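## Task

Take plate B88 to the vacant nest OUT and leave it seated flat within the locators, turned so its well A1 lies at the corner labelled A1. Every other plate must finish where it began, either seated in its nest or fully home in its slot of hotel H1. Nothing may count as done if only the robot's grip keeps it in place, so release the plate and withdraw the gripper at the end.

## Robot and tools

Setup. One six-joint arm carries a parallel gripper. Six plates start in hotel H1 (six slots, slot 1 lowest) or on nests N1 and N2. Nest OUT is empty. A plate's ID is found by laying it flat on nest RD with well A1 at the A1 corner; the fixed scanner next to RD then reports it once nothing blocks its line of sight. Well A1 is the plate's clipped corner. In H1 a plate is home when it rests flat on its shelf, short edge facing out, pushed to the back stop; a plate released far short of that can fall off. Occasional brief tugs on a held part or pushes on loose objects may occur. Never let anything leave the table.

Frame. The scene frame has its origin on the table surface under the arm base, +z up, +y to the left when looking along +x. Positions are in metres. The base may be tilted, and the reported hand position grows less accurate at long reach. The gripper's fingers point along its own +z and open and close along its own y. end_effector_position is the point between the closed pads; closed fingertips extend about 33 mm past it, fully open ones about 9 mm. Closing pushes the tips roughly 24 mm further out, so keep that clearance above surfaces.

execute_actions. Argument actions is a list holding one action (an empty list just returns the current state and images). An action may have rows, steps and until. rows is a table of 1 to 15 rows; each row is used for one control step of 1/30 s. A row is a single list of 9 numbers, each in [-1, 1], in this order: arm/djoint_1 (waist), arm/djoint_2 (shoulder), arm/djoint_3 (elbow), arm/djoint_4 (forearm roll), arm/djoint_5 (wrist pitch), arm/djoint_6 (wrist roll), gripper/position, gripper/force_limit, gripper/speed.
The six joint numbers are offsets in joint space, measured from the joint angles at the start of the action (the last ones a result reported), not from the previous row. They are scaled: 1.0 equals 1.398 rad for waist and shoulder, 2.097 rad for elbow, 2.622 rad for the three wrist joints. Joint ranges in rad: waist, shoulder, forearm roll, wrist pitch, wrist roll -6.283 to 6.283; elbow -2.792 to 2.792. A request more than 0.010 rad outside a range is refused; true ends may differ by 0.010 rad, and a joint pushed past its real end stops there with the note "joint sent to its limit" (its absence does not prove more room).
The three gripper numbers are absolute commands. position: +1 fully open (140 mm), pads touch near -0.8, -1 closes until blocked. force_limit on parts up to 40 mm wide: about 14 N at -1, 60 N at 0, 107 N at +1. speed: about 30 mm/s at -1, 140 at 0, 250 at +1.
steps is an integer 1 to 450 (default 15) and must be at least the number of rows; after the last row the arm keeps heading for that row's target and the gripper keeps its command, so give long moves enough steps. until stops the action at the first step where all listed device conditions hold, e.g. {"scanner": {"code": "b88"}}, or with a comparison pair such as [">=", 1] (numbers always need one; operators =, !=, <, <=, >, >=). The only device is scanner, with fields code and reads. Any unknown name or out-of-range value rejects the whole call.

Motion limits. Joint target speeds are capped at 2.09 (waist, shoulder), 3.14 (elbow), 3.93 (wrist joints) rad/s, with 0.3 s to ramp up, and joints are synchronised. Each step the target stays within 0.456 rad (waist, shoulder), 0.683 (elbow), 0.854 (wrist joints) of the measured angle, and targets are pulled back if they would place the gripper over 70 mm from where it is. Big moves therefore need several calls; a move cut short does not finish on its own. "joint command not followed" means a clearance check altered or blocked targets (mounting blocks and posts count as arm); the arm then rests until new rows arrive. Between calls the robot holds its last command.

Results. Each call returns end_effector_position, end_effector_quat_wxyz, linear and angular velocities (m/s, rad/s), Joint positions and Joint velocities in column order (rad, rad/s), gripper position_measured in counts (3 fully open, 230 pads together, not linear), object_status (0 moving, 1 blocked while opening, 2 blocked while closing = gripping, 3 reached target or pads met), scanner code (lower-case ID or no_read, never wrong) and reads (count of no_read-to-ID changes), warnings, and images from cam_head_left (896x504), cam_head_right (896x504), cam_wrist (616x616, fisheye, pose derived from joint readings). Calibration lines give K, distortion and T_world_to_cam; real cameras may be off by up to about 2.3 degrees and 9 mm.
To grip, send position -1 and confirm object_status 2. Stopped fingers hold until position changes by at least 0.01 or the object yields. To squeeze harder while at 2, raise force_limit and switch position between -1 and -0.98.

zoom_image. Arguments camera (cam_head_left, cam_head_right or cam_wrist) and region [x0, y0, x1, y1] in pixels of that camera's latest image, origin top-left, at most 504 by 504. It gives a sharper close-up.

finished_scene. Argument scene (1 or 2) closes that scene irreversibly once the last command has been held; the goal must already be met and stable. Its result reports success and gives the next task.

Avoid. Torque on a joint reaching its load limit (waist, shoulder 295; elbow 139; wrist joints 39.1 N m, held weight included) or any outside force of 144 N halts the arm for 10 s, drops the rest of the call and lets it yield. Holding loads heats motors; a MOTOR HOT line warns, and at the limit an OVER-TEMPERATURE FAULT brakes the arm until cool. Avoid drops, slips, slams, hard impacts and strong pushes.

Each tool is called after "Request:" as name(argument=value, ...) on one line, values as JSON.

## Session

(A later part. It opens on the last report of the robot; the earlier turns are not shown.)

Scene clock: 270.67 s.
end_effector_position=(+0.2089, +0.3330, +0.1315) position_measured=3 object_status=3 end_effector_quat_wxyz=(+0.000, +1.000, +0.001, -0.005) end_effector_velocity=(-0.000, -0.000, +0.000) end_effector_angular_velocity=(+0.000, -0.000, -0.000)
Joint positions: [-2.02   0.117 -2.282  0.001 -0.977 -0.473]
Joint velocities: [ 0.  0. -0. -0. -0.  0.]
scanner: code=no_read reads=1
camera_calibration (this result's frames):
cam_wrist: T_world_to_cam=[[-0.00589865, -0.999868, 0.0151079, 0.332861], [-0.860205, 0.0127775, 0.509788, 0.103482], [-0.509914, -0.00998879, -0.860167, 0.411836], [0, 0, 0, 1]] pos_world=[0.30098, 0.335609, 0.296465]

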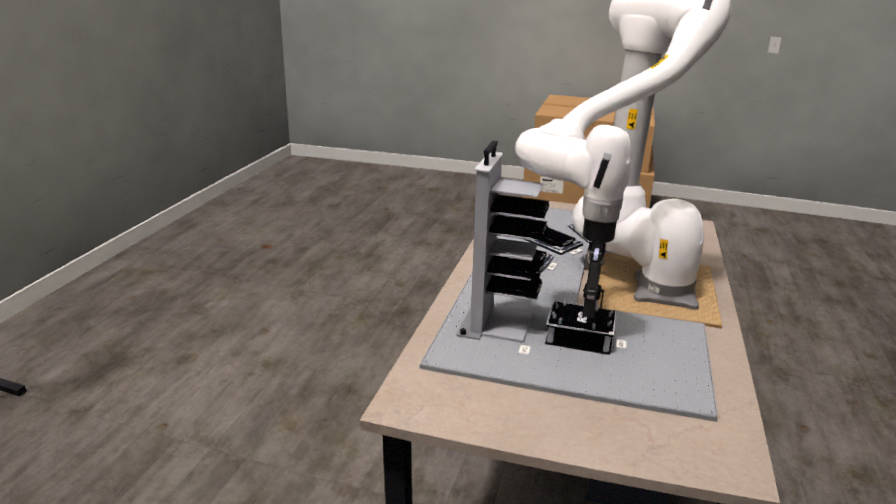

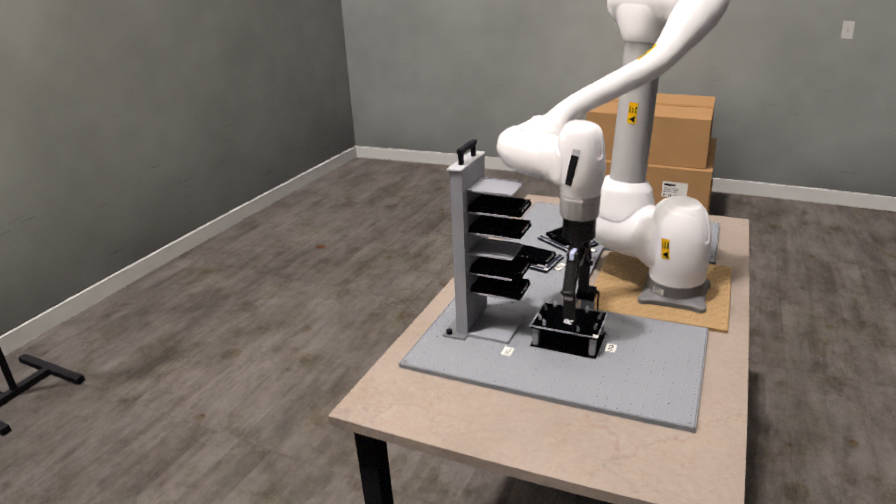

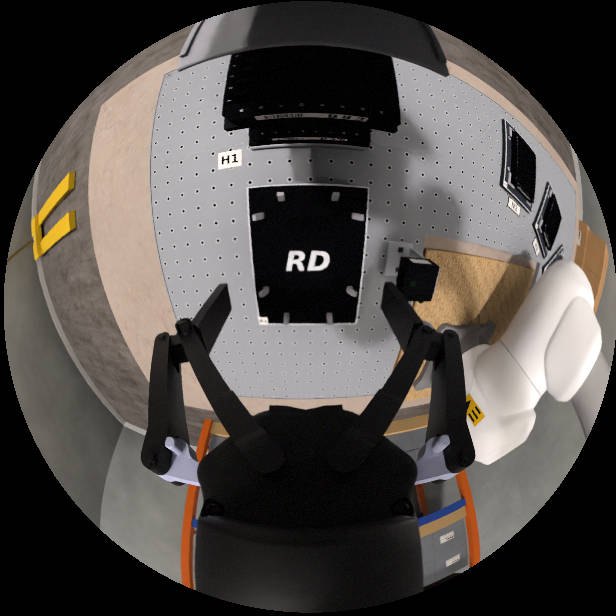

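Request:
execute_actions(actions=[{"rows":[[0,0.03,0.02,0,-0.034,1,1,0,0]],"steps":45}])

Request:
execute_actions(actions=[{"rows":[[0,0,0,0,0,0.198,1,0,0]],"steps":25}])

Request:
zoom_image(camera="cam_wrist", region=[200, 250, 420, 420])

Scene clock: 278.73 s.
end_effector_position=(+0.2078, +0.3304, +0.1679) position_measured=3 object_status=3 end_effector_quat_wxyz=(-0.007, -0.258, +0.966, -0.001) end_effector_velocity=(+0.001, -0.000, +0.000) end_effector_angular_velocity=(+0.000, -0.001, -0.002)
Joint positions: [-2.02   0.159 -2.24   0.001 -1.066  2.148]
Joint velocities: [-0.001  0.     0.    -0.     0.     0.   ]
scanner: code=no_read reads=1
camera_calibration (this result's frames):
cam_wrist: T_world_to_cam=[[-0.491545, 0.8707, 0.0162795, -0.187598], [0.763168, 0.421684, 0.48965, -0.385041], [0.419473, 0.253109, -0.871767, 0.164406], [0, 0, 0, 1]] pos_world=[0.132674, 0.284094, 0.334913]

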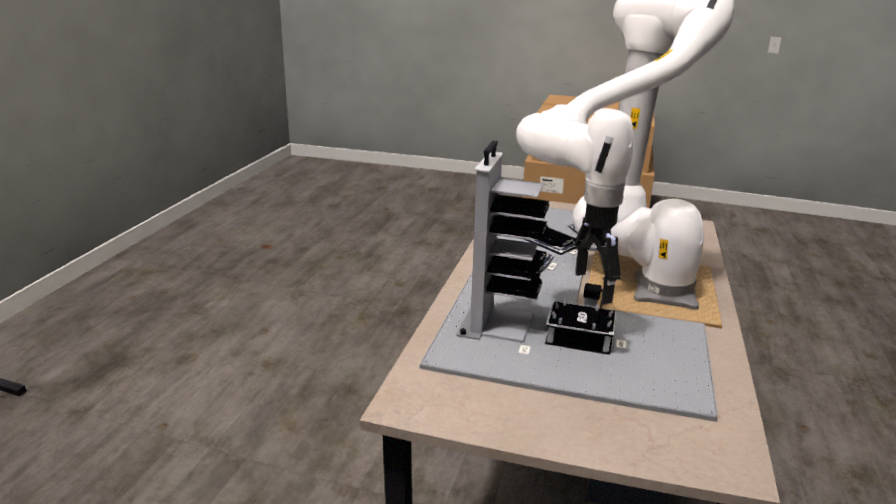

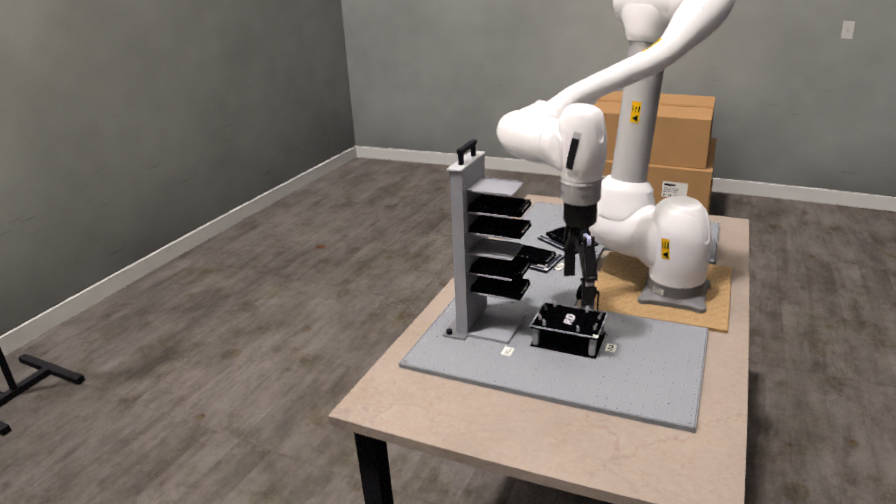

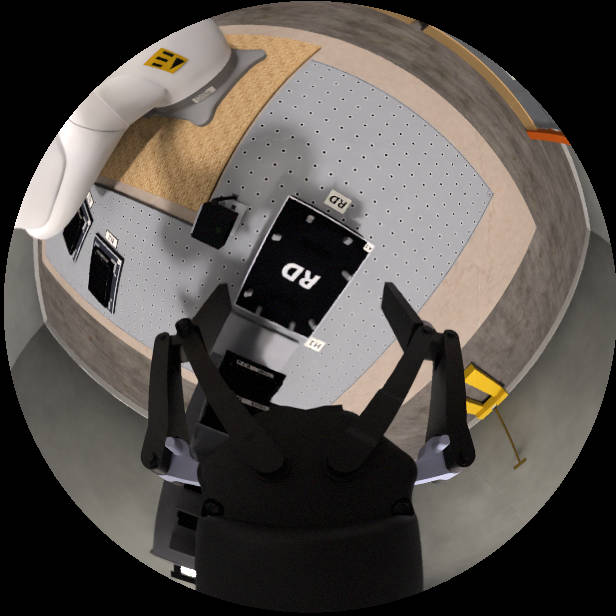

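Scene clock: 279.57 s.
end_effector_position=(+0.2078, +0.3304, +0.1679) position_measured=3 object_status=3 end_effector_quat_wxyz=(-0.006, -0.001, +1.000, -0.003) end_effector_velocity=(+0.000, -0.000, +0.000) end_effector_angular_velocity=(+0.000, -0.000, -0.001)
Joint positions: [-2.02   0.159 -2.24   0.001 -1.066  2.667]
Joint velocities: [-0.001 -0.     0.    -0.     0.     0.   ]
scanner: code=no_read reads=1
camera_calibration (this result's frames):
cam_wrist: T_world_to_cam=[[0.00505402, 0.999942, 0.00945947, -0.332373], [0.871398, -0.00904439, 0.490493, -0.265348], [0.490551, 0.005764, -0.871394, 0.231303], [0, 0, 0, 1]] pos_world=[0.119438, 0.32862, 0.334851]

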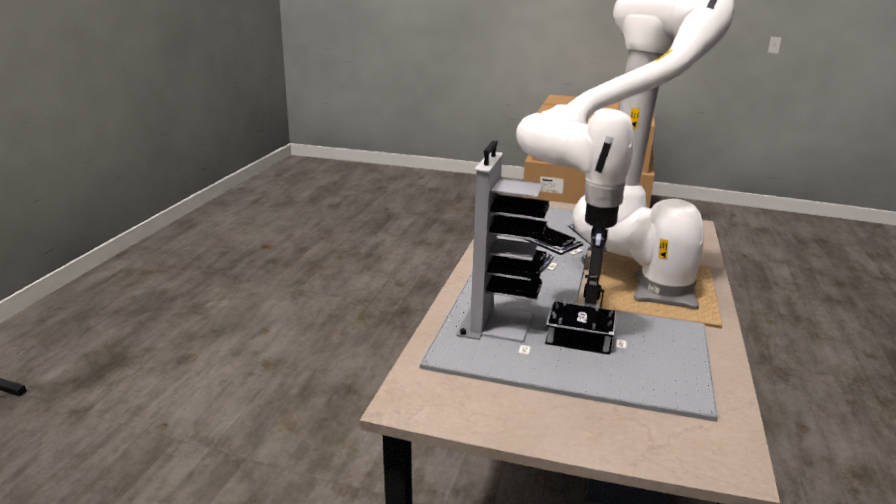

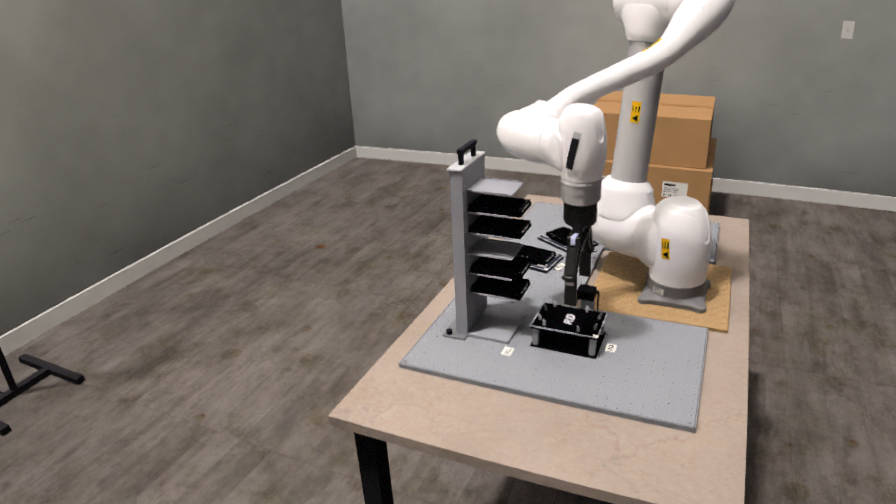

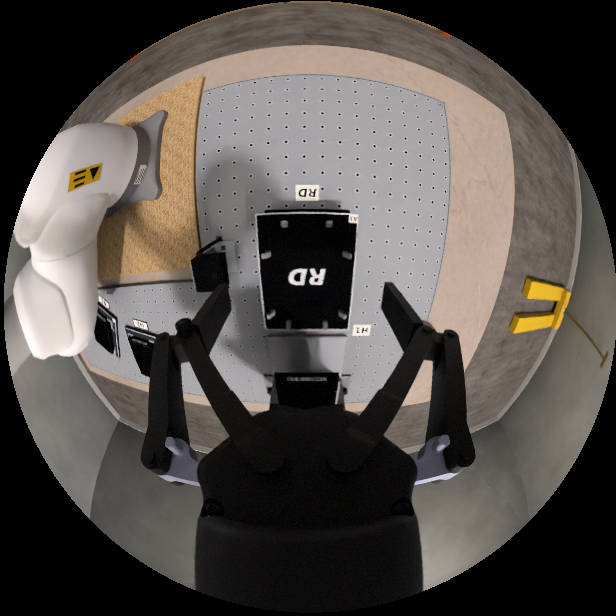

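Region (200, 250, 420, 420) of cam_wrist's 616x616 image, scaled by 2.291, with more detail than that image has; it fills the top 389 rows of this view, and the rest is white.

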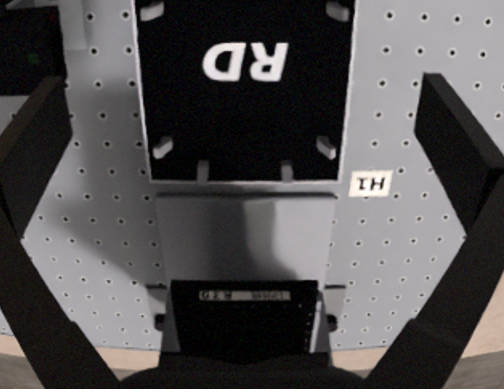

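Request:
execute_actions(actions=[{"rows":[[0.32,0.125,0.377,0,-0.2,0,1,0,0]],"steps":55}])

Request:
execute_actions(actions=[{"rows":[[0,0,0,0.6,0.0,0,1,0,0]],"steps":45}])

Scene clock: 288.90 s.
end_effector_position=(+0.0504, +0.4393, +0.6926) position_measured=3 object_status=3 end_effector_quat_wxyz=(+0.048, -0.218, +0.952, +0.210) end_effector_velocity=(-0.000, -0.001, +0.000) end_effector_angular_velocity=(+0.001, +0.000, +0.000)
Joint positions: [-1.572  0.334 -1.449  0.001 -1.59   2.667]
Joint velocities: [ 0.001  0.001  0.     0.    -0.     0.   ]
scanner: code=no_read reads=1
camera_calibration (this result's frames):
cam_wrist: T_world_to_cam=[[-0.427439, 0.813756, 0.393823, -0.607993], [0.785141, 0.118194, 0.607934, -0.517486], [0.448163, 0.569061, -0.689434, 0.393859], [0, 0, 0, 1]] pos_world=[-0.030093, 0.331793, 0.825579]

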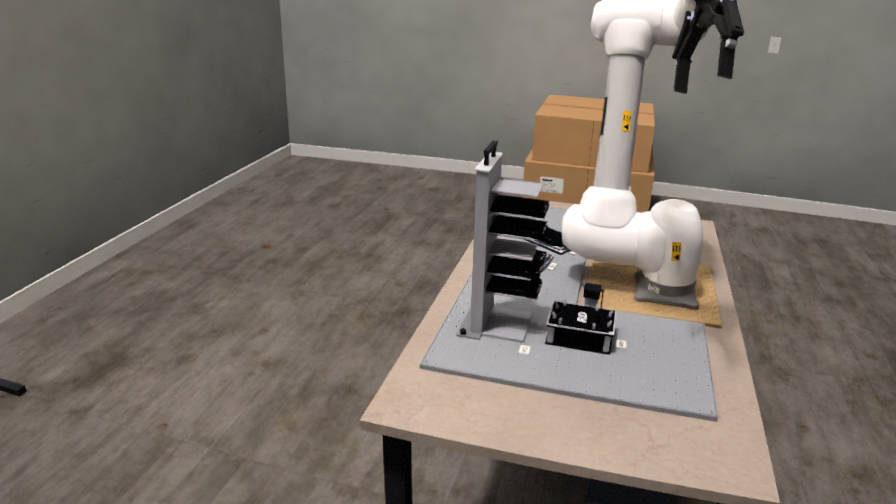

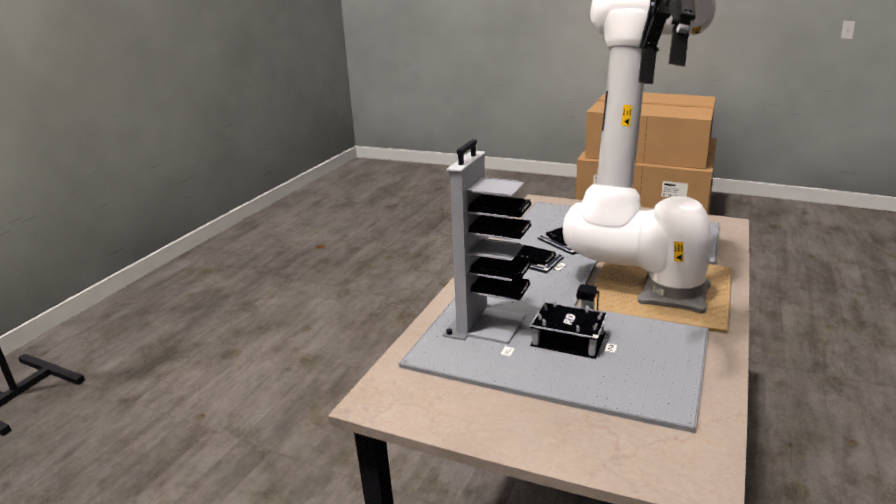

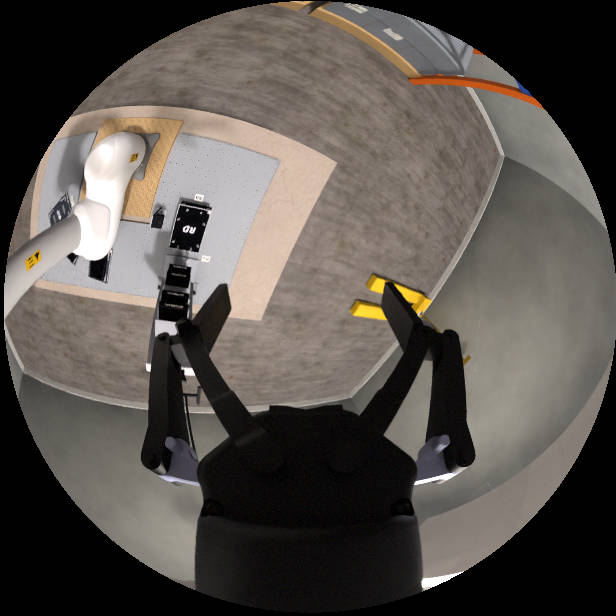

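Scene clock: 290.40 s.
end_effector_position=(-0.2822, +0.3008, +0.9955) position_measured=3 object_status=3 end_effector_quat_wxyz=(+0.633, +0.315, -0.632, -0.319) end_effector_velocity=(+0.000, -0.000, +0.000) end_effector_angular_velocity=(+0.001, +0.000, -0.000)
Joint positions: [-1.572  0.334 -1.449  1.574 -1.59   2.667]
Joint velocities: [-0.     0.001  0.     0.     0.    -0.   ]
scanner: code=no_read reads=1
camera_calibration (this result's frames):
cam_wrist: T_world_to_cam=[[0.0204082, 0.604886, 0.796051, -0.967949], [0.502598, 0.68209, -0.531177, 0.460586], [-0.864279, 0.410934, -0.290094, 0.110143], [0, 0, 0, 1]] pos_world=[-0.116541, 0.226076, 1.04714]

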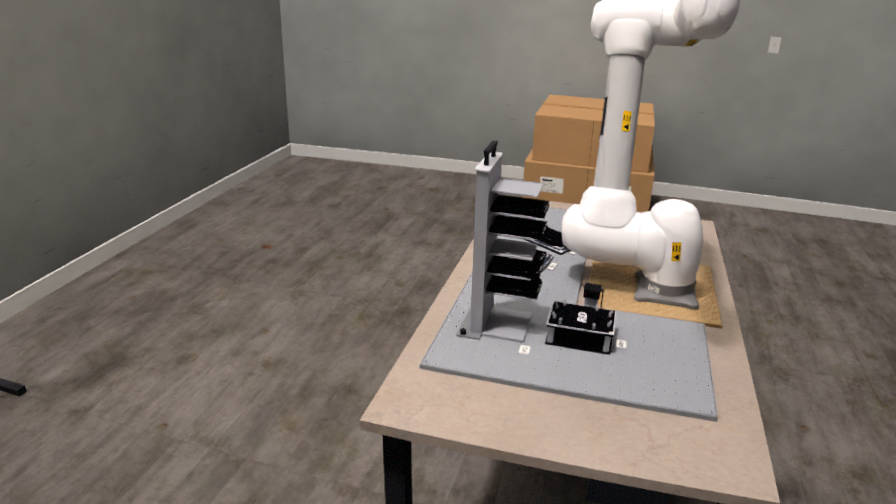

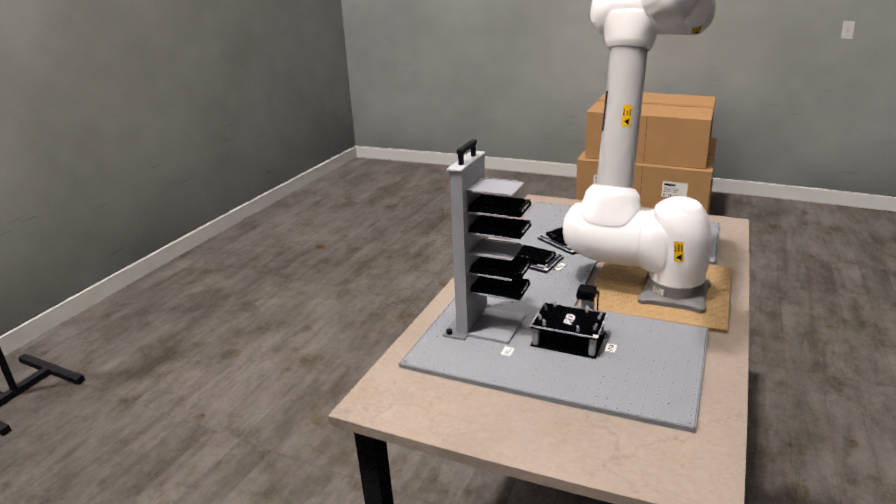

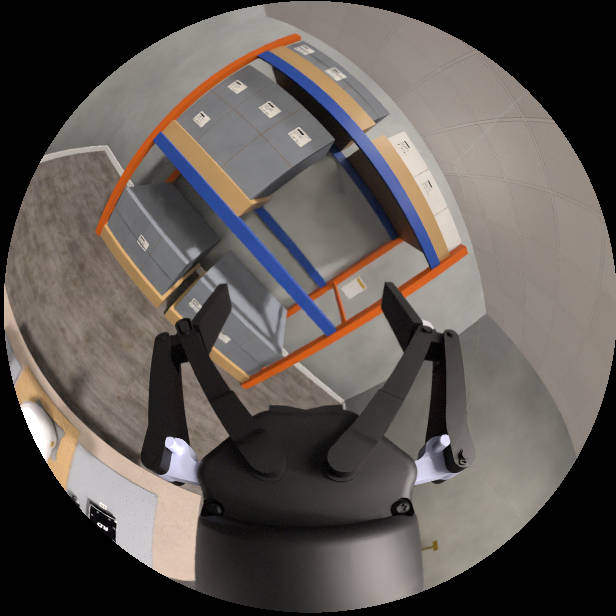

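Request:
execute_actions(actions=[{"rows":[[0.23,0,0,0,0.6,0,1,0,0]],"steps":45}])

Request:
execute_actions(actions=[{"rows":[[0,0,0,0,0.605,0,1,0,0]],"steps":45}])

Scene clock: 299.27 s.
end_effector_position=(-0.1379, +0.5810, +1.1418) position_measured=3 object_status=3 end_effector_quat_wxyz=(+0.551, -0.203, -0.488, -0.645) end_effector_velocity=(+0.000, -0.000, +0.000) end_effector_angular_velocity=(+0.000, +0.001, +0.000)
Joint positions: [-1.251  0.334 -1.449  1.574 -0.017  2.667]
Joint velocities: [0.    0.    0.    0.    0.    0.001]
scanner: code=no_read reads=1
camera_calibration (this result's frames):
cam_wrist: T_world_to_cam=[[0.91622, 0.0758574, 0.39343, -0.366232], [0.393467, 0.0150847, -0.919215, 1.09012], [-0.075664, 0.997005, -0.0160265, -0.382502], [0, 0, 0, 1]] pos_world=[-0.12232, 0.392693, 1.14001]

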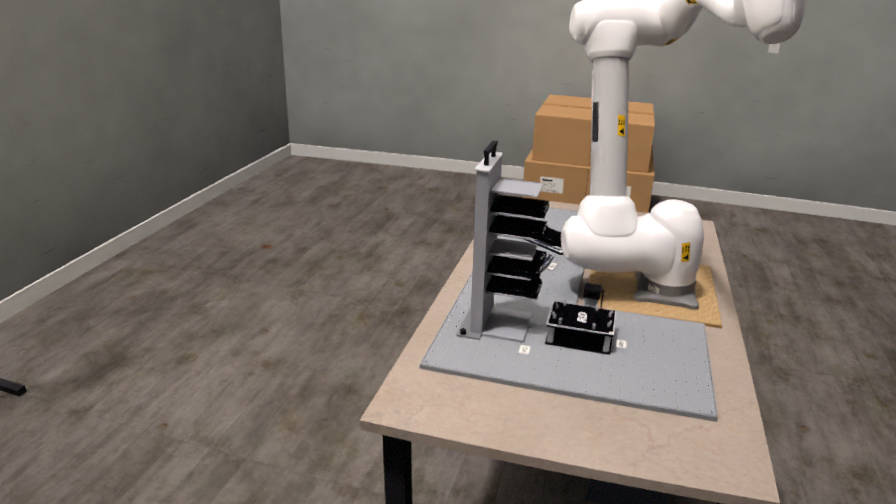

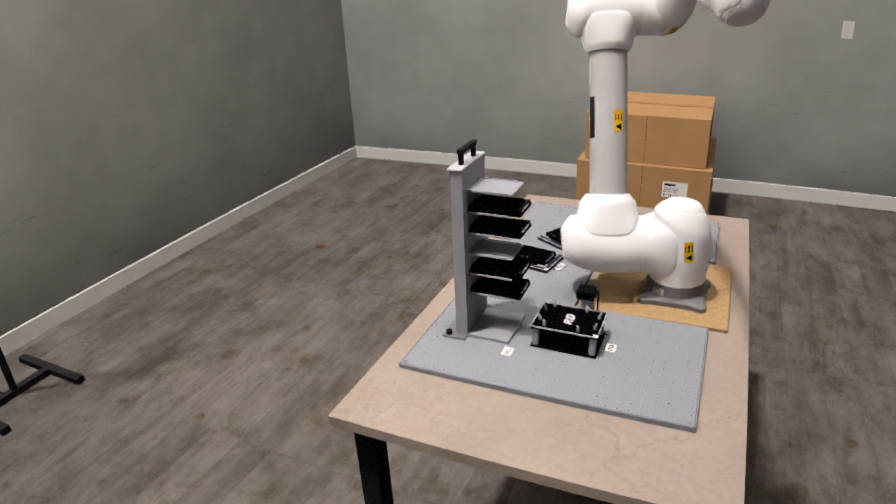

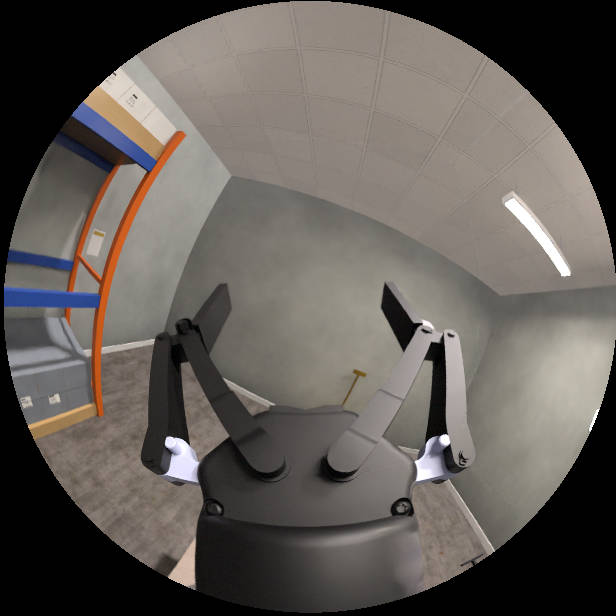

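Scene clock: 300.77 s.
end_effector_position=(+0.2714, +0.3957, +0.9914) position_measured=3 object_status=3 end_effector_quat_wxyz=(-0.099, +0.702, +0.113, +0.696) end_effector_velocity=(-0.001, +0.001, -0.000) end_effector_angular_velocity=(-0.001, -0.000, +0.001)
Joint positions: [-1.251  0.334 -1.449  1.574  1.569  2.667]
Joint velocities: [ 0.001 -0.    -0.     0.    -0.    -0.   ]
scanner: code=no_read reads=1
camera_calibration (this result's frames):
cam_wrist: T_world_to_cam=[[0.282814, -0.95912, 0.0102615, 0.293275], [-0.487445, -0.15293, -0.859657, 1.04014], [0.826083, 0.238121, -0.510769, 0.376819], [0, 0, 0, 1]] pos_world=[0.112784, 0.350625, 1.08362]

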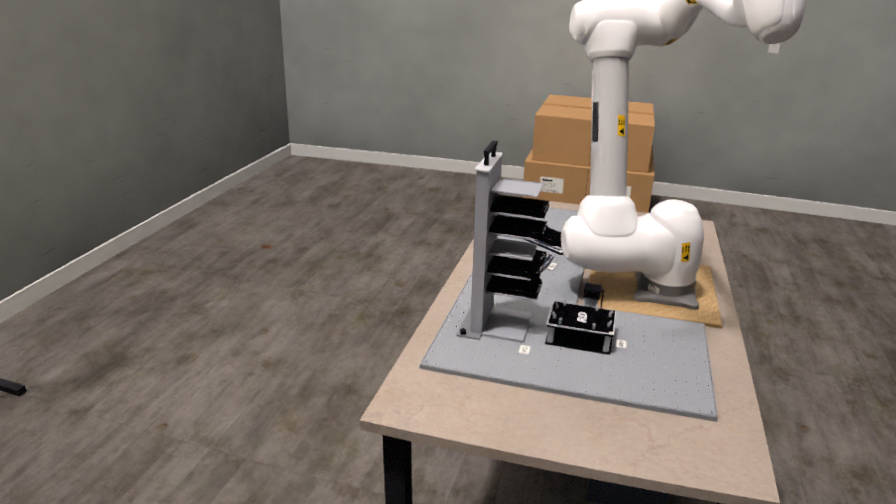

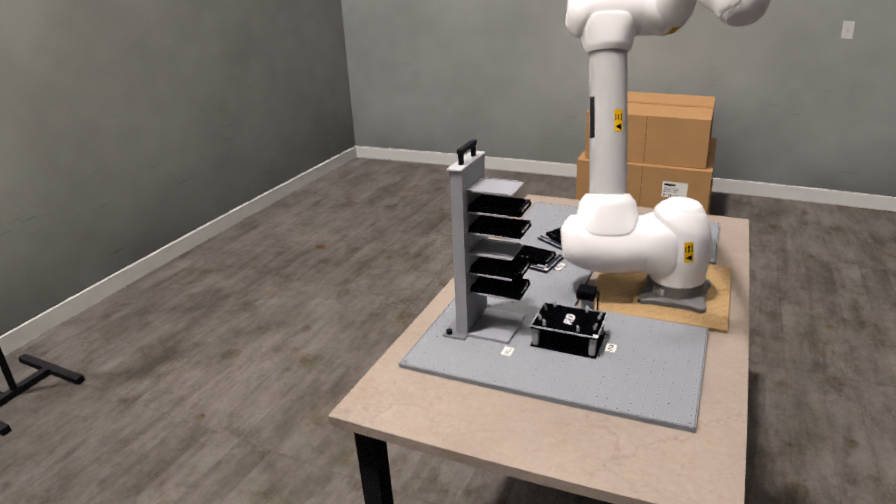

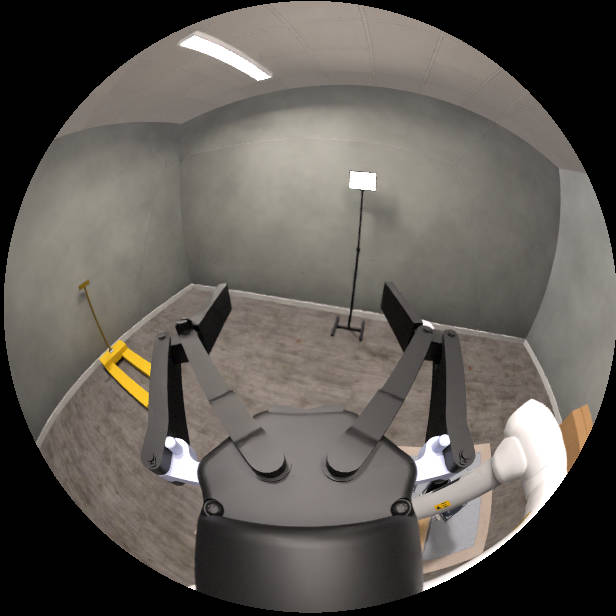

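Request:
execute_actions(actions=[{"rows":[[0.05,-0.239,-0.263,0,0,0.3375,1,0,0]],"steps":55}])

Scene clock: 309.83 s.
end_effector_position=(+0.1644, +0.6069, +0.5466) position_measured=3 object_status=3 end_effector_quat_wxyz=(-0.122, +0.698, +0.137, +0.692) end_effector_velocity=(+0.000, -0.000, +0.000) end_effector_angular_velocity=(+0.001, +0.001, -0.000)
Joint positions: [-1.181 -0.001 -2.001  1.574  1.569  3.552]
Joint velocities: [ 0.     0.    -0.     0.     0.     0.001]
scanner: code=no_read reads=1
camera_calibration (this result's frames):
cam_wrist: T_world_to_cam=[[0.346244, -0.938084, 0.0106673, 0.507251], [-0.477226, -0.18591, -0.858891, 0.655893], [0.807694, 0.292295, -0.512048, 0.158635], [0, 0, 0, 1]] pos_world=[0.00924752, 0.551413, 0.639159]

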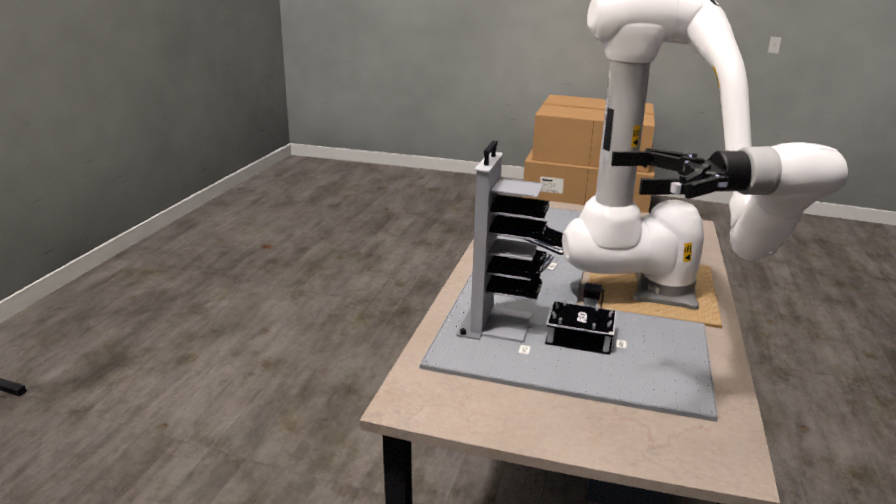

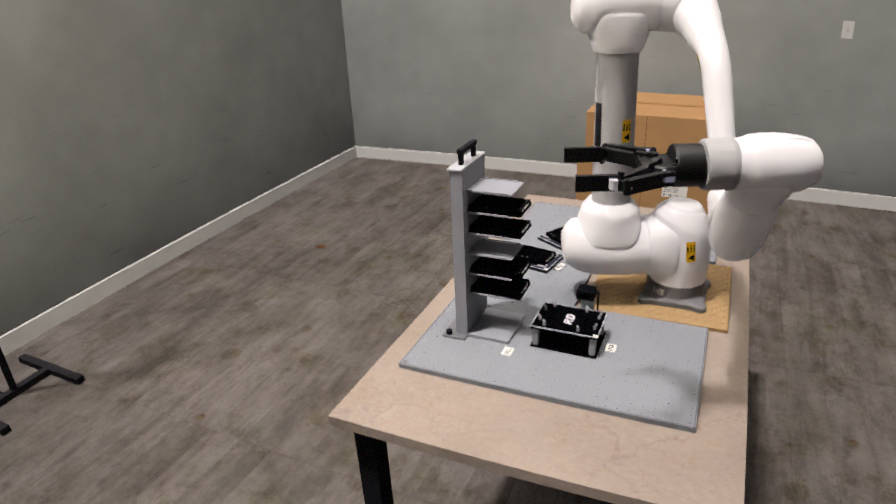

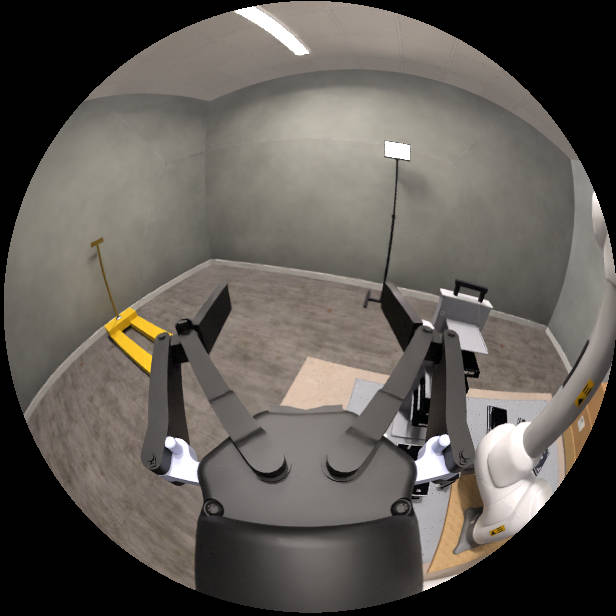

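Request:
execute_actions(actions=[{"rows":[[0,-0.263,-0.262,0,0,0.35,1,0,0]],"steps":55}])

Scene clock: 314.70 s.
end_effector_position=(+0.2197, +0.4548, +0.1934) position_measured=3 object_status=3 end_effector_quat_wxyz=(-0.121, +0.698, +0.135, +0.693) end_effector_velocity=(+0.000, -0.000, +0.001) end_effector_angular_velocity=(+0.001, -0.001, -0.000)
Joint positions: [-1.181 -0.368 -2.55   1.574  1.569  4.469]
Joint velocities: [-0.     0.001 -0.    -0.     0.001 -0.001]
scanner: code=no_read reads=1
camera_calibration (this result's frames):
cam_wrist: T_world_to_cam=[[0.343148, -0.939224, 0.0103294, 0.35047], [-0.476765, -0.183641, -0.859634, 0.349645], [0.809286, 0.290057, -0.510805, -0.0220631], [0, 0, 0, 1]] pos_world=[0.0642906, 0.399779, 0.285677]

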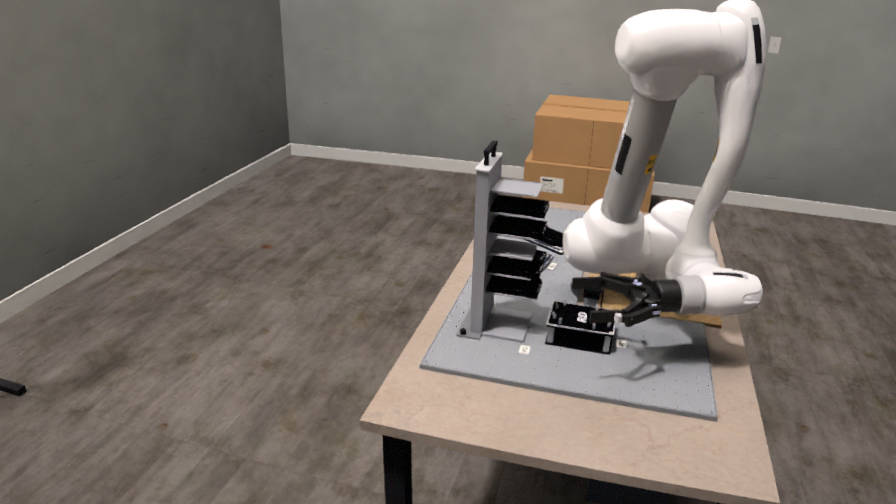

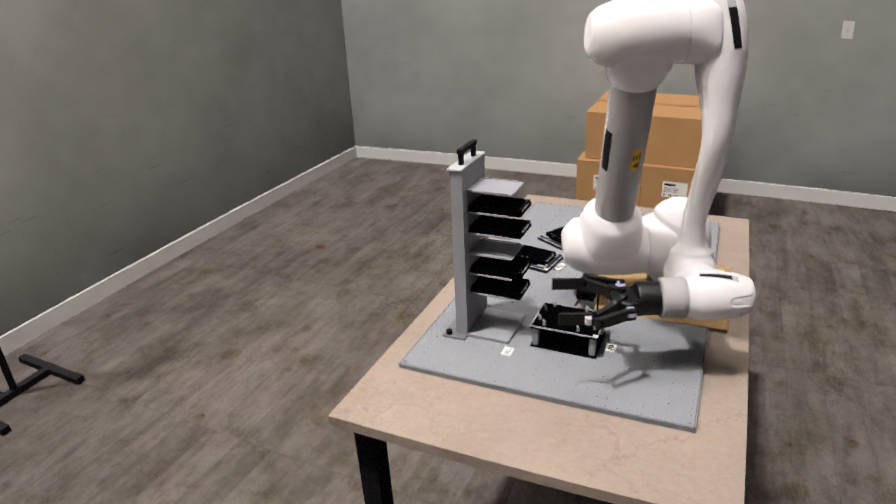

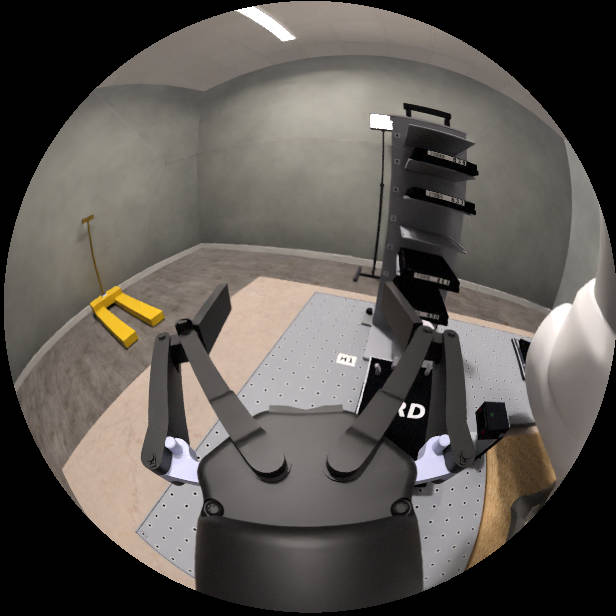

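Request:
zoom_image(camera="cam_wrist", region=[370, 130, 500, 340])

Region (370, 130, 500, 340) of cam_wrist's 616x616 image, scaled by 2.400, with more detail than that image has; it fills the left 312 columns of this view, and the rest is white.

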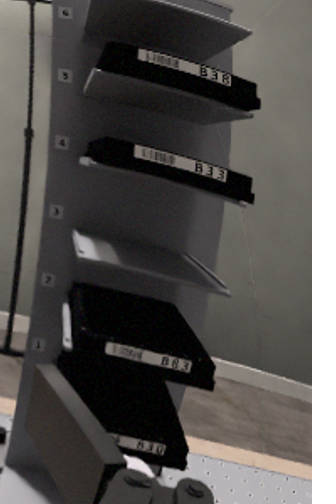

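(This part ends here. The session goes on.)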